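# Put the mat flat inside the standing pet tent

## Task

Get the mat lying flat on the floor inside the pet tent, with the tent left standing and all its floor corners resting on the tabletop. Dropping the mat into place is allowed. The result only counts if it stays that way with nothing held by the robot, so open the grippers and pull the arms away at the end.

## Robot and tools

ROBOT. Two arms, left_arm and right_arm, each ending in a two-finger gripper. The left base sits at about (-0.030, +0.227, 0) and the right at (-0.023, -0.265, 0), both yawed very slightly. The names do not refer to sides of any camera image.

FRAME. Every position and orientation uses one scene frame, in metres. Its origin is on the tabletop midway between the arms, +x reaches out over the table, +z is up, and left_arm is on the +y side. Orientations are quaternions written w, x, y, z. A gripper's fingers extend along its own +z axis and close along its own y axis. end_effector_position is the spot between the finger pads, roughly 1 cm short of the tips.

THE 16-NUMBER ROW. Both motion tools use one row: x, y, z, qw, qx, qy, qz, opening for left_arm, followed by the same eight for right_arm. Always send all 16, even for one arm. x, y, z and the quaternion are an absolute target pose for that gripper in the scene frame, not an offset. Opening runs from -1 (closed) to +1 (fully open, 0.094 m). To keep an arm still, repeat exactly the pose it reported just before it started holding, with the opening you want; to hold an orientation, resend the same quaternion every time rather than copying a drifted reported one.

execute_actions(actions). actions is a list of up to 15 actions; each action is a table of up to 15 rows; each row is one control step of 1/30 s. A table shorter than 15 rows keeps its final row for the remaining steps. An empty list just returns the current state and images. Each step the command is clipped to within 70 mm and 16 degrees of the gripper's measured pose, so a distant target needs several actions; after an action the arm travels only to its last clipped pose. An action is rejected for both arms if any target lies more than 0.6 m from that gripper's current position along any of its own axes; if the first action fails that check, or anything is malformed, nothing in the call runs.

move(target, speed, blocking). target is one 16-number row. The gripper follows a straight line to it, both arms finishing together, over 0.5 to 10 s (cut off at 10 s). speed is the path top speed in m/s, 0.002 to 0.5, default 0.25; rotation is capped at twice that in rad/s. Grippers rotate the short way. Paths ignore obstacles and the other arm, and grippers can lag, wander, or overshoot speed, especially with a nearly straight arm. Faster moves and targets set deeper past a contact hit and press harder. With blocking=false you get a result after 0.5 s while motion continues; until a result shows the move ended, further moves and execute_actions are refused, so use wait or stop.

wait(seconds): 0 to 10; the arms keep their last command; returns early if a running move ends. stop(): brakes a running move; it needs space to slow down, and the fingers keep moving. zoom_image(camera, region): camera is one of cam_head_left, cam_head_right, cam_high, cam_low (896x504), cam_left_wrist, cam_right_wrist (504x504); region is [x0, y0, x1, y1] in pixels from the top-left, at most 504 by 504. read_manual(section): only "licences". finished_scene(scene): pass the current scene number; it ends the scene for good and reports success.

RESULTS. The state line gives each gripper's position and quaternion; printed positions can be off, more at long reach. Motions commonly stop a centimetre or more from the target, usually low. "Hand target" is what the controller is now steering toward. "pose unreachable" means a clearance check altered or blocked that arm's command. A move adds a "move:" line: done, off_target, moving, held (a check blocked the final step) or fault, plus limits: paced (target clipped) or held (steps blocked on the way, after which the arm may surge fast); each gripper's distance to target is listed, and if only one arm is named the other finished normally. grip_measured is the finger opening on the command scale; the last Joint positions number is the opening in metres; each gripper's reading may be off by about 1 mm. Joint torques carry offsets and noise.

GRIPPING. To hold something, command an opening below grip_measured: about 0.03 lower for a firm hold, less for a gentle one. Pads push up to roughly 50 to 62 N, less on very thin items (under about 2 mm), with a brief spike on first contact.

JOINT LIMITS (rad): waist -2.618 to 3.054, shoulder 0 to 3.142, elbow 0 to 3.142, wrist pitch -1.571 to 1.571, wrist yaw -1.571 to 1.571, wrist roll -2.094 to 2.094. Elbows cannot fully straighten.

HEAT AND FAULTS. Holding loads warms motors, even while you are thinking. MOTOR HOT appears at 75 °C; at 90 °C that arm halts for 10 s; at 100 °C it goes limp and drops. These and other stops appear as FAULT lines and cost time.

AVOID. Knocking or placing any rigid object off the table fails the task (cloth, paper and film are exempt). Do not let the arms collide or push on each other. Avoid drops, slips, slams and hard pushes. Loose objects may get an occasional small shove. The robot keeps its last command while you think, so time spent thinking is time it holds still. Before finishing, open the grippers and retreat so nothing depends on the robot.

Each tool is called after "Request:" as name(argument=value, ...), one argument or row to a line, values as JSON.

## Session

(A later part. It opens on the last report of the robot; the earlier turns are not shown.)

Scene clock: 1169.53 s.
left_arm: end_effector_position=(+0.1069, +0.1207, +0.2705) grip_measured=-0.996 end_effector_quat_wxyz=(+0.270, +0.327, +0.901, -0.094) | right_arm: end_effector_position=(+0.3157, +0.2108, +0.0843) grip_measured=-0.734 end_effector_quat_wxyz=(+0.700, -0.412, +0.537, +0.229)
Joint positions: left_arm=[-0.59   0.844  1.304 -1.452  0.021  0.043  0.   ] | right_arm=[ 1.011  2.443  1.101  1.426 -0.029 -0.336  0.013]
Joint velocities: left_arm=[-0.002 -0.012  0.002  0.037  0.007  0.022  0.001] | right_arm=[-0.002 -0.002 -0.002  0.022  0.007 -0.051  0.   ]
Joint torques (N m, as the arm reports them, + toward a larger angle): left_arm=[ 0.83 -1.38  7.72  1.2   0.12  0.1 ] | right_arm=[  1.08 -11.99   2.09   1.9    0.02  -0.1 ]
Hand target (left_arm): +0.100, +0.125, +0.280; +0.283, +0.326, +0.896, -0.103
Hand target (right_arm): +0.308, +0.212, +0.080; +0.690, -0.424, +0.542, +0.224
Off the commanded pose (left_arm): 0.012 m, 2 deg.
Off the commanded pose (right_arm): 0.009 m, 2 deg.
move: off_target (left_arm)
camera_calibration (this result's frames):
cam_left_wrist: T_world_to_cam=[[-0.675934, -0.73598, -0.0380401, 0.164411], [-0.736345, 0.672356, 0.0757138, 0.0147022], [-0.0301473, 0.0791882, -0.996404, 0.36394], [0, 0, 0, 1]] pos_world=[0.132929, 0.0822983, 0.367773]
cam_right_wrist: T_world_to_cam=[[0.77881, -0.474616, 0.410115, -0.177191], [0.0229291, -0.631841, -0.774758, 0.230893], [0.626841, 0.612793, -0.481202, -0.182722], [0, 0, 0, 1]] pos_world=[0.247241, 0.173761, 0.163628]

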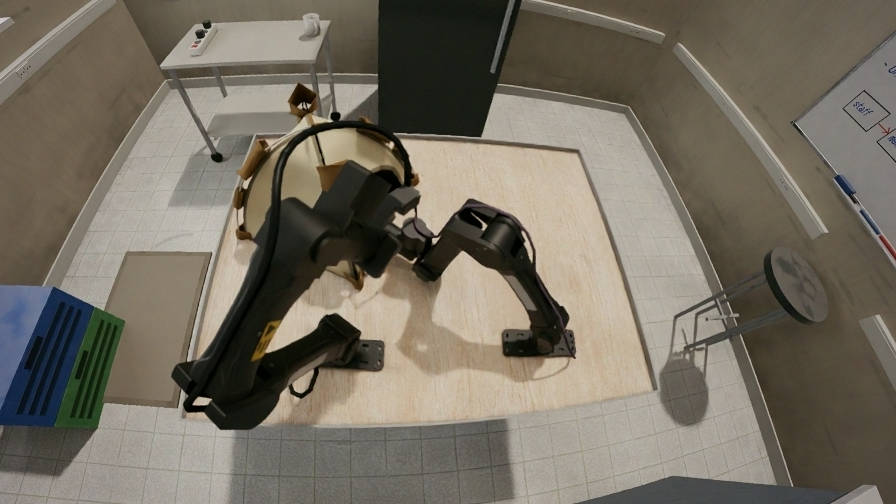

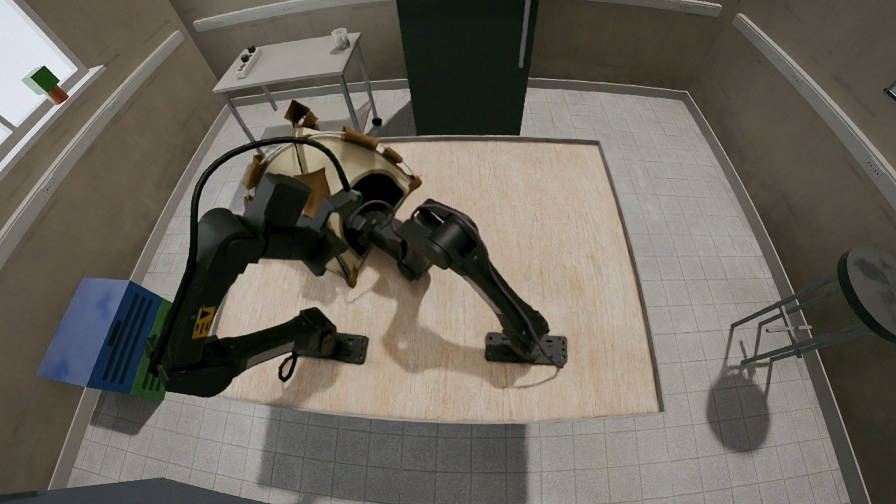

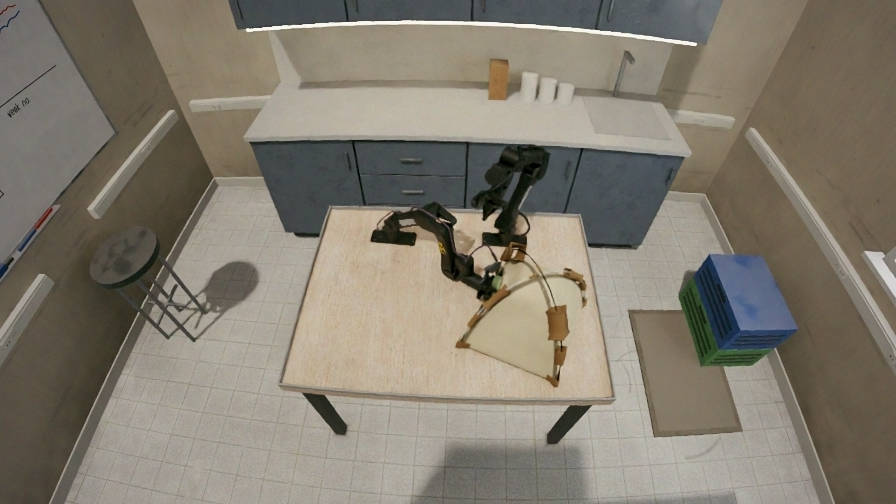

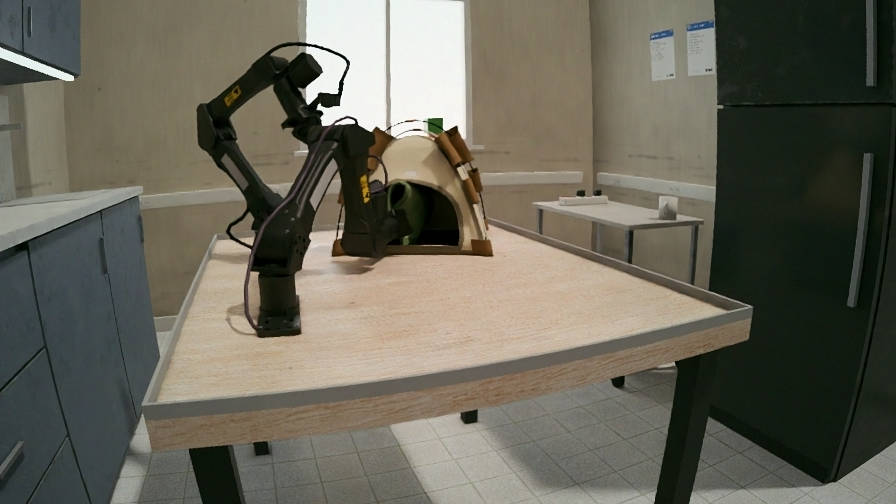

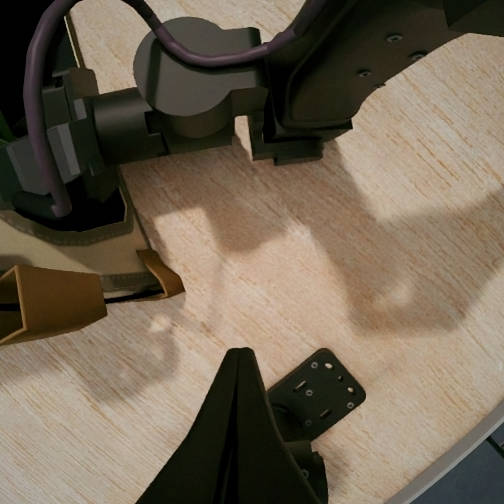

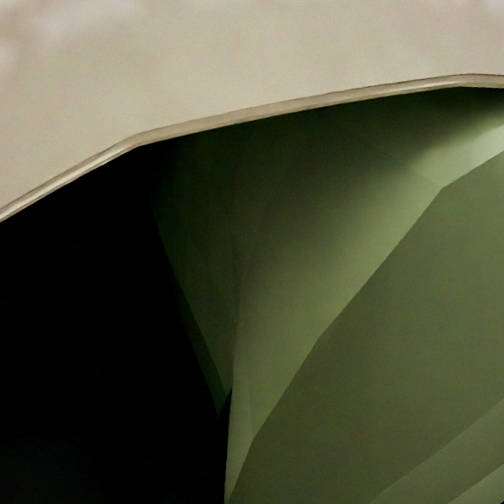

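Request:
move(
  target=[0.10,0.125,0.28,0.2826,0.3262,0.8962,-0.1028,-1.0, 0.320,0.201,0.082,0.6733,-0.4651,0.4988,0.2858,-0.765],
  speed=0.1,
)

Request:
zoom_image(
  camera="cam_low",
  region=[345, 150, 485, 270],
)

Scene clock: 1181.27 s.
left_arm: end_effector_position=(+0.1069, +0.1207, +0.2705) grip_measured=-0.996 end_effector_quat_wxyz=(+0.270, +0.327, +0.901, -0.094) | right_arm: end_effector_position=(+0.3172, +0.2030, +0.0849) grip_measured=-0.734 end_effector_quat_wxyz=(+0.681, -0.464, +0.492, +0.282)
Joint positions: left_arm=[-0.59   0.844  1.304 -1.452  0.021  0.043  0.   ] | right_arm=[ 0.919  2.443  1.101  1.432 -0.298 -0.336  0.013]
Joint velocities: left_arm=[-0.012 -0.017 -0.007 -0.022  0.007 -0.066 -0.001] | right_arm=[-0.002 -0.012 -0.002  0.037  0.022 -0.066 -0.001]
Joint torques (N m, as the arm reports them, + toward a larger angle): left_arm=[ 0.9  -1.39  7.65  1.17  0.15  0.1 ] | right_arm=[ -0.84 -10.58   4.     1.96  -0.13   0.12]
Hand target (left_arm): +0.100, +0.125, +0.280; +0.283, +0.326, +0.896, -0.103
Hand target (right_arm): +0.320, +0.201, +0.082; +0.674, -0.465, +0.498, +0.286
Off the commanded pose (left_arm): 0.012 m, 2 deg.
Off the commanded pose (right_arm): 0.005 m, 1 deg.
move: off_target (left_arm)
camera_calibration (this result's frames):
cam_left_wrist: T_world_to_cam=[[-0.675934, -0.73598, -0.0380401, 0.164411], [-0.736345, 0.672356, 0.0757138, 0.0147022], [-0.0301473, 0.0791882, -0.996404, 0.36394], [0, 0, 0, 1]] pos_world=[0.132929, 0.0822983, 0.367773]
cam_right_wrist: T_world_to_cam=[[0.840396, -0.326599, 0.432512, -0.233813], [0.151401, -0.624791, -0.765973, 0.183486], [0.520396, 0.709204, -0.475624, -0.164873], [0, 0, 0, 1]] pos_world=[0.254515, 0.155205, 0.163255]

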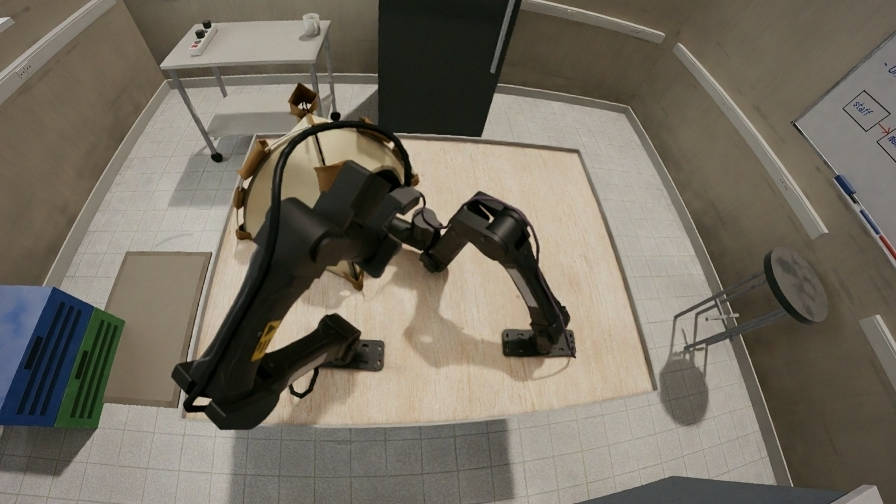

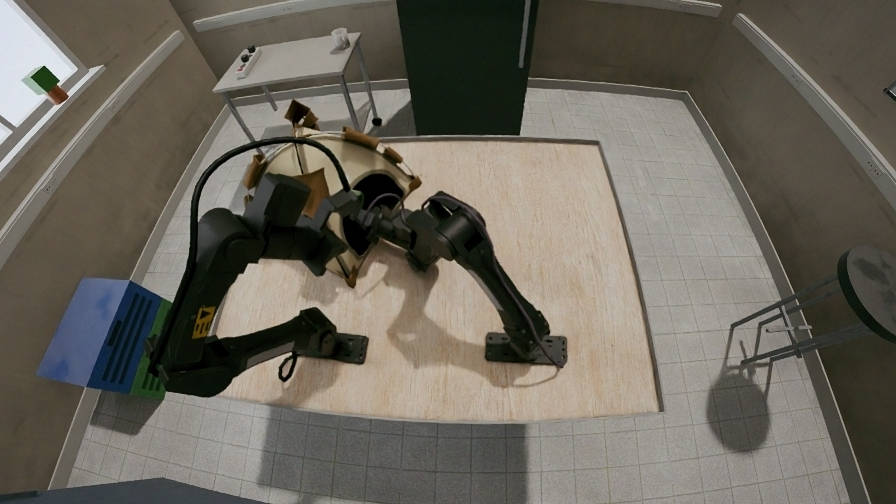

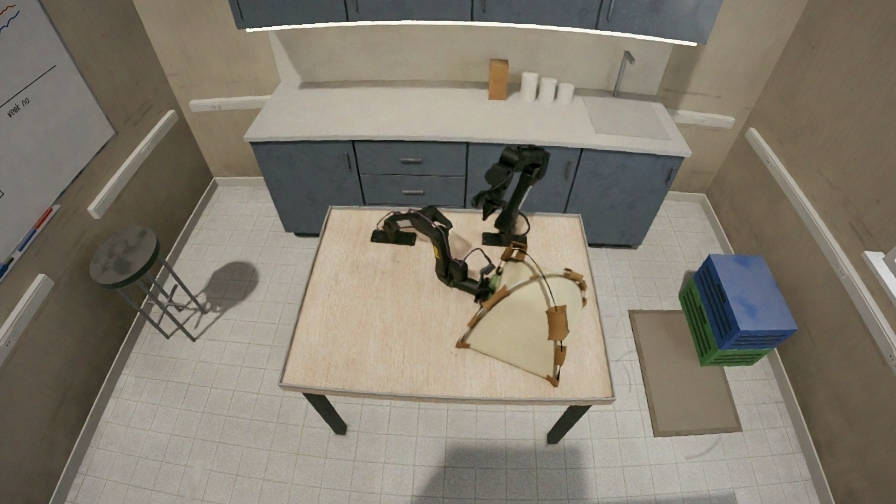

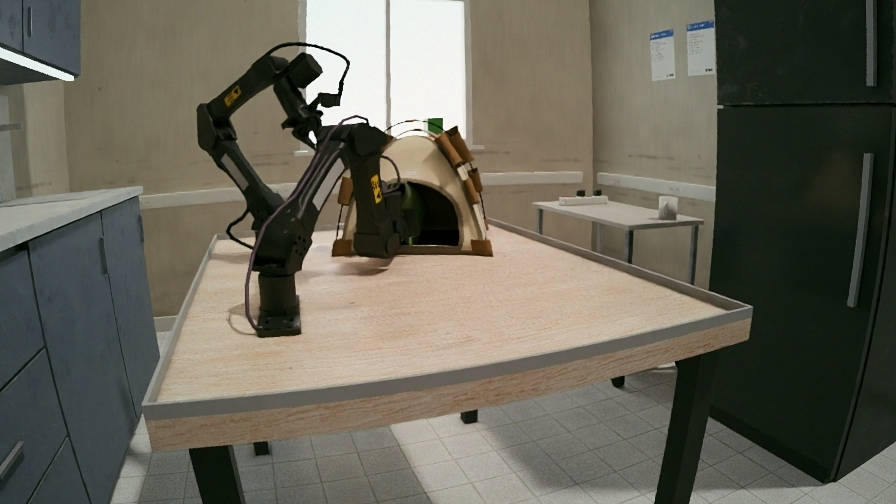

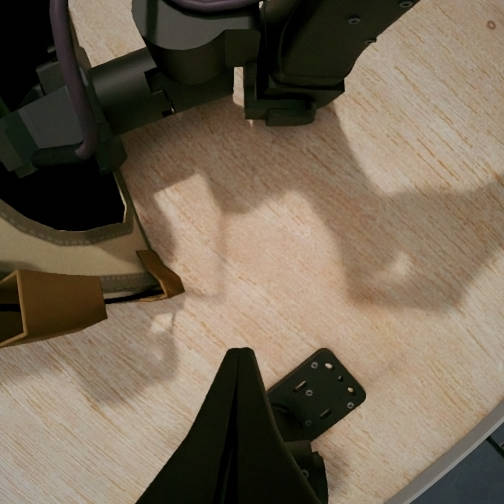

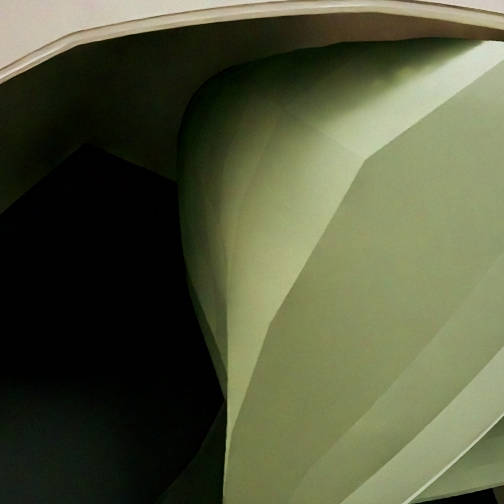

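Region (345, 150, 485, 270) of cam_low's 896x504 image, scaled by 3.600, with more detail than that image has; it fills the top 432 rows of this view, and the rest is white.

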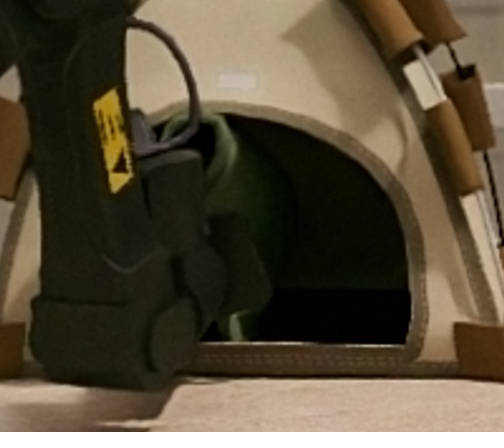

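Request:
move(
  target=[0.10,0.125,0.28,0.2826,0.3262,0.8962,-0.1028,-1.0, 0.322,0.201,0.100,0.7000,-0.4592,0.4592,0.2971,-0.765],
  speed=0.08,
)

Request:
zoom_image(
  camera="cam_low",
  region=[345, 150, 485, 270],
)

Scene clock: 1195.80 s.
left_arm: end_effector_position=(+0.1069, +0.1207, +0.2705) grip_measured=-0.996 end_effector_quat_wxyz=(+0.270, +0.327, +0.901, -0.094) | right_arm: end_effector_position=(+0.3151, +0.2001, +0.0888) grip_measured=-0.734 end_effector_quat_wxyz=(+0.688, -0.467, +0.472, +0.293)
Joint positions: left_arm=[-0.59   0.844  1.304 -1.452  0.021  0.043  0.   ] | right_arm=[ 0.904  2.457  1.101  1.482 -0.348 -0.335  0.013]
Joint velocities: left_arm=[-0.002 -0.002  0.007 -0.037 -0.051 -0.022  0.001] | right_arm=[ 0.012 -0.002 -0.002  0.081 -0.037  0.066 -0.   ]
Joint torques (N m, as the arm reports them, + toward a larger angle): left_arm=[ 0.86 -1.43  7.68  1.16  0.13  0.08] | right_arm=[ -0.86 -10.01   6.07   2.31  -0.06   0.13]
Hand target (left_arm): +0.100, +0.125, +0.280; +0.283, +0.326, +0.896, -0.103
Hand target (right_arm): +0.322, +0.201, +0.100; +0.700, -0.459, +0.459, +0.297
Off the commanded pose (left_arm): 0.012 m, 2 deg.
Off the commanded pose (right_arm): 0.013 m, 2 deg.
move: off_target (left_arm, right_arm)
camera_calibration (this result's frames):
cam_left_wrist: T_world_to_cam=[[-0.675934, -0.73598, -0.0380401, 0.164411], [-0.736345, 0.672356, 0.0757138, 0.0147022], [-0.0301473, 0.0791882, -0.996404, 0.36394], [0, 0, 0, 1]] pos_world=[0.132929, 0.0822983, 0.367773]
cam_right_wrist: T_world_to_cam=[[0.839398, -0.308779, 0.447288, -0.23927], [0.192716, -0.600398, -0.776134, 0.1679], [0.508204, 0.737685, -0.444466, -0.164444], [0, 0, 0, 1]] pos_world=[0.252057, 0.148233, 0.164245]

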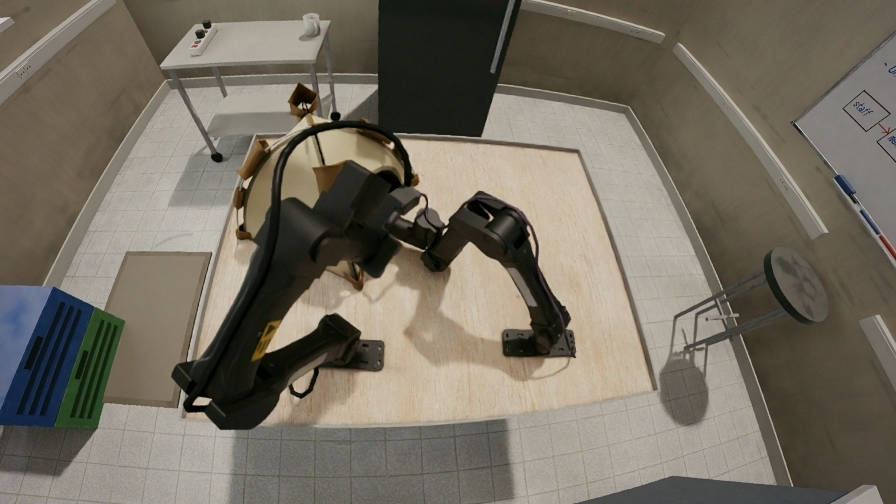

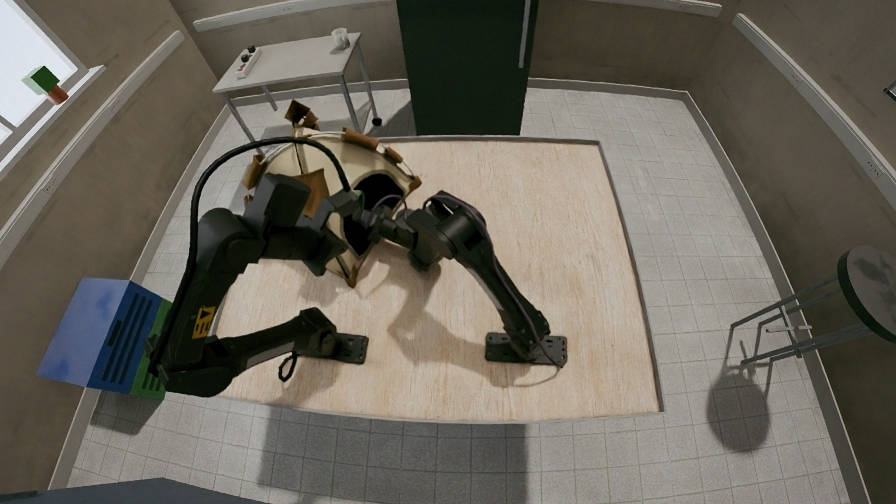

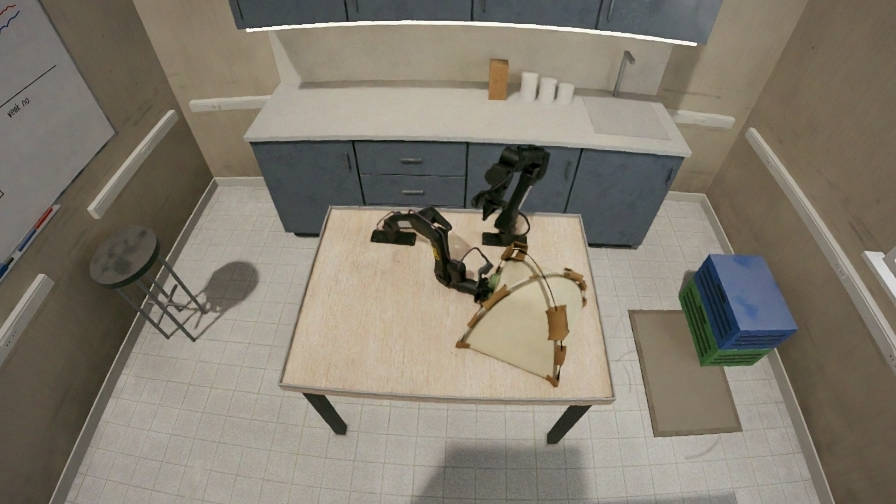

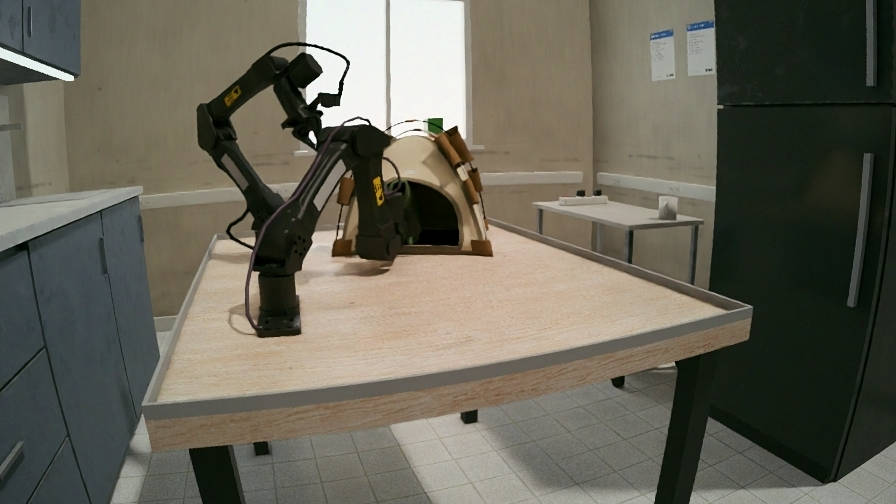

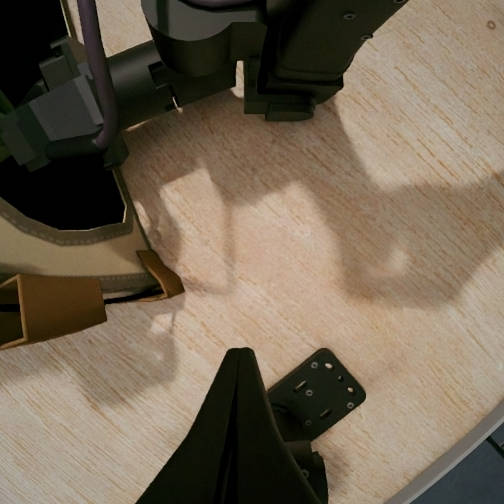

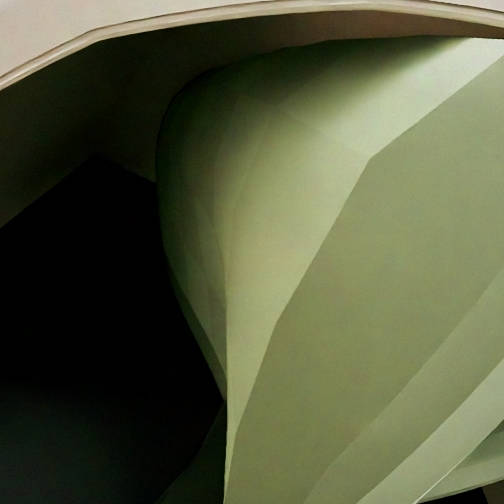

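Region (345, 150, 485, 270) of cam_low's 896x504 image, scaled by 3.600, with more detail than that image has; it fills the top 432 rows of this view, and the rest is white.

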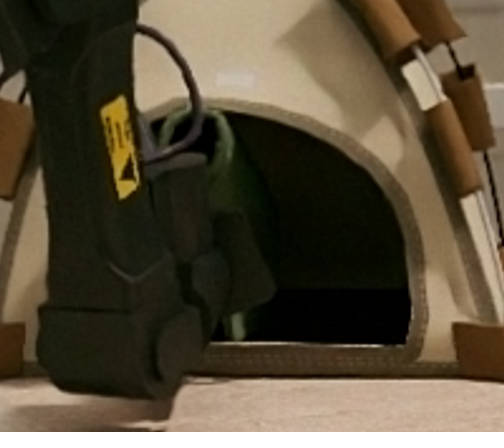

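Request:
move(
  target=[0.10,0.125,0.28,0.2826,0.3262,0.8962,-0.1028,-1.0, 0.334,0.218,0.097,0.6582,-0.4125,0.5186,0.3574,-0.765],
  speed=0.1,
)

Request:
zoom_image(
  camera="cam_low",
  region=[345, 150, 485, 270],
)

Scene clock: 1208.40 s.
left_arm: end_effector_position=(+0.1069, +0.1207, +0.2705) grip_measured=-0.996 end_effector_quat_wxyz=(+0.270, +0.327, +0.901, -0.094) | right_arm: end_effector_position=(+0.3293, +0.2127, +0.0924) grip_measured=-0.734 end_effector_quat_wxyz=(+0.657, -0.418, +0.518, +0.353)
Joint positions: left_arm=[-0.59   0.844  1.304 -1.452  0.021  0.043  0.   ] | right_arm=[ 0.904  2.474  1.186  1.408 -0.336 -0.146  0.013]
Joint velocities: left_arm=[ 0.002  0.002  0.002  0.022  0.066 -0.051 -0.   ] | right_arm=[ 0.002 -0.002 -0.002 -0.022  0.007  0.022 -0.   ]
Joint torques (N m, as the arm reports them, + toward a larger angle): left_arm=[ 0.78 -1.42  7.65  1.17  0.11  0.09] | right_arm=[  0.11 -10.56   6.56   1.9    0.04   0.18]
Hand target (left_arm): +0.100, +0.125, +0.280; +0.283, +0.326, +0.896, -0.103
Hand target (right_arm): +0.333, +0.218, +0.097; +0.658, -0.412, +0.518, +0.357
Off the commanded pose (left_arm): 0.012 m, 2 deg.
Off the commanded pose (right_arm): 0.008 m, 1 deg.
move: off_target (left_arm)
camera_calibration (this result's frames):
cam_left_wrist: T_world_to_cam=[[-0.675934, -0.73598, -0.0380401, 0.164411], [-0.736345, 0.672356, 0.0757138, 0.0147022], [-0.0301473, 0.0791882, -0.996404, 0.36394], [0, 0, 0, 1]] pos_world=[0.132929, 0.0822983, 0.367773]
cam_right_wrist: T_world_to_cam=[[0.906526, -0.324721, 0.269755, -0.251178], [0.0547544, -0.543161, -0.837841, 0.214511], [0.418585, 0.774295, -0.47461, -0.154887], [0, 0, 0, 1]] pos_world=[0.280787, 0.15488, 0.173972]

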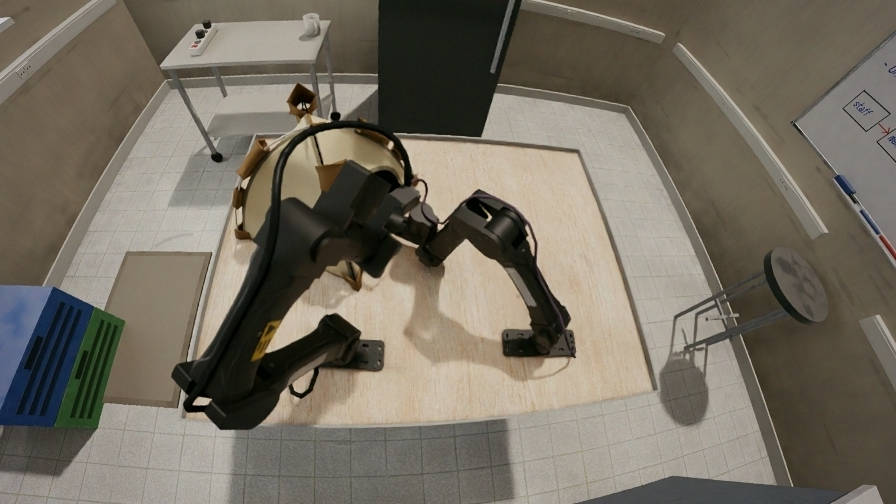

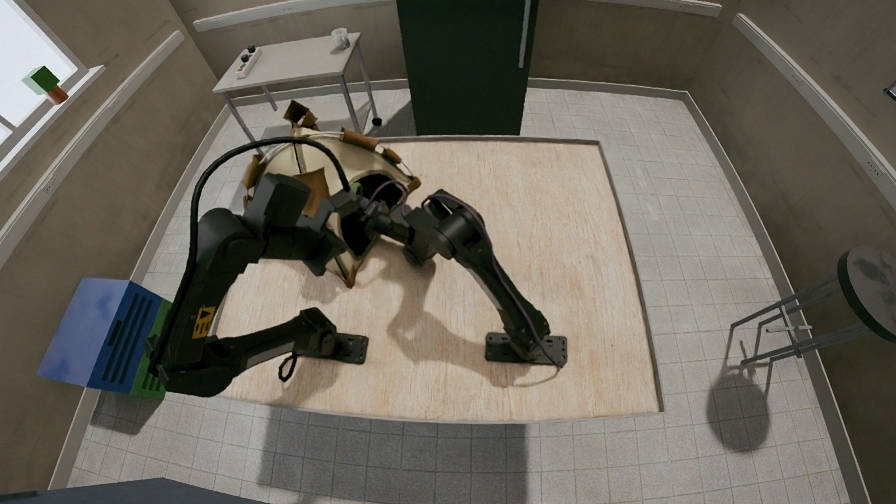

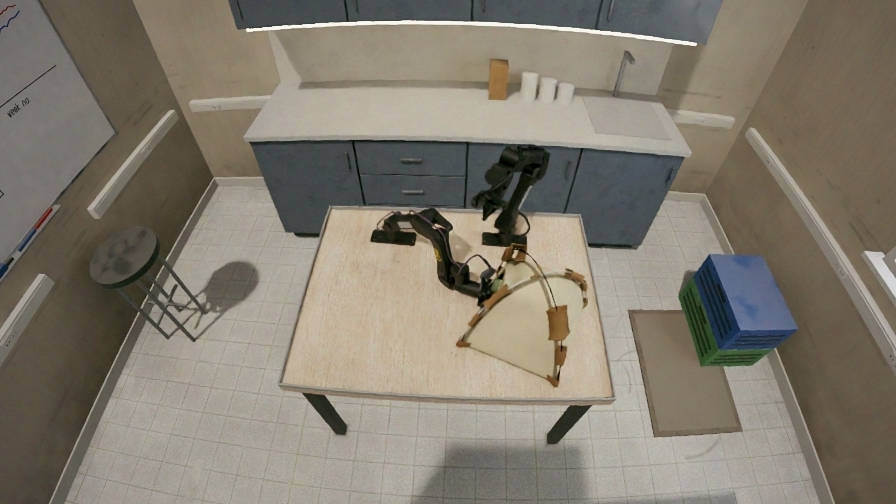

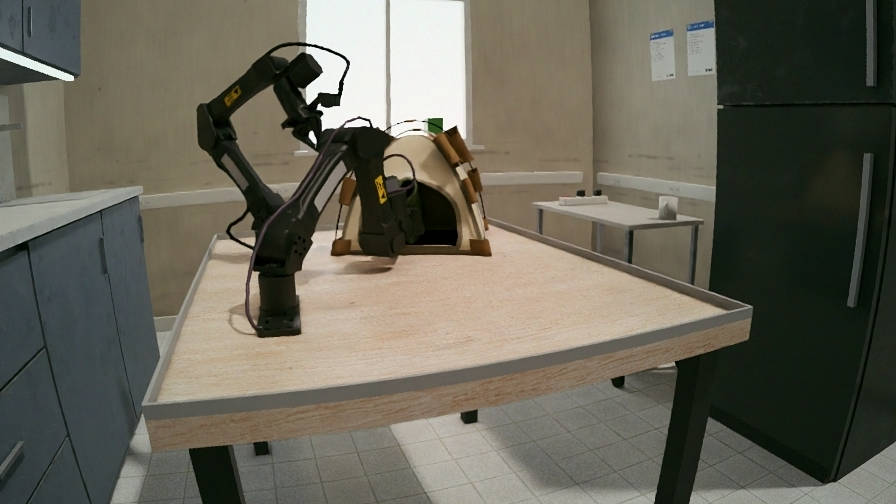

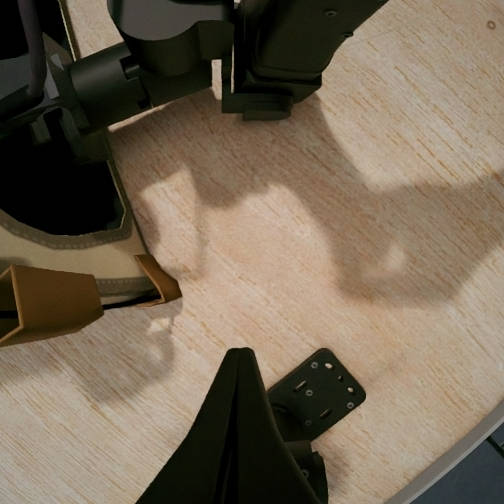

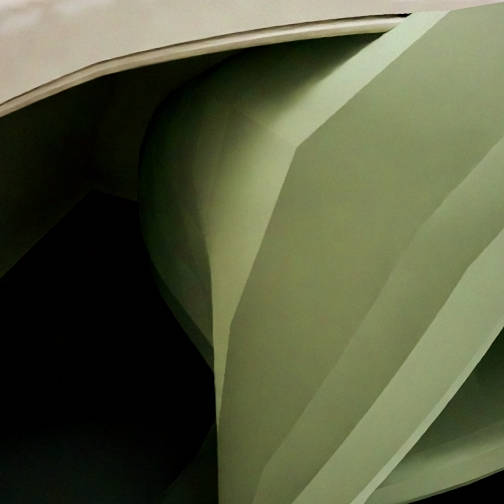

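Region (345, 150, 485, 270) of cam_low's 896x504 image, scaled by 3.600, with more detail than that image has; it fills the top 432 rows of this view, and the rest is white.

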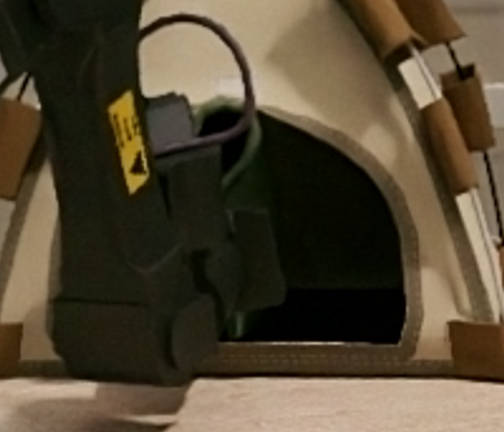

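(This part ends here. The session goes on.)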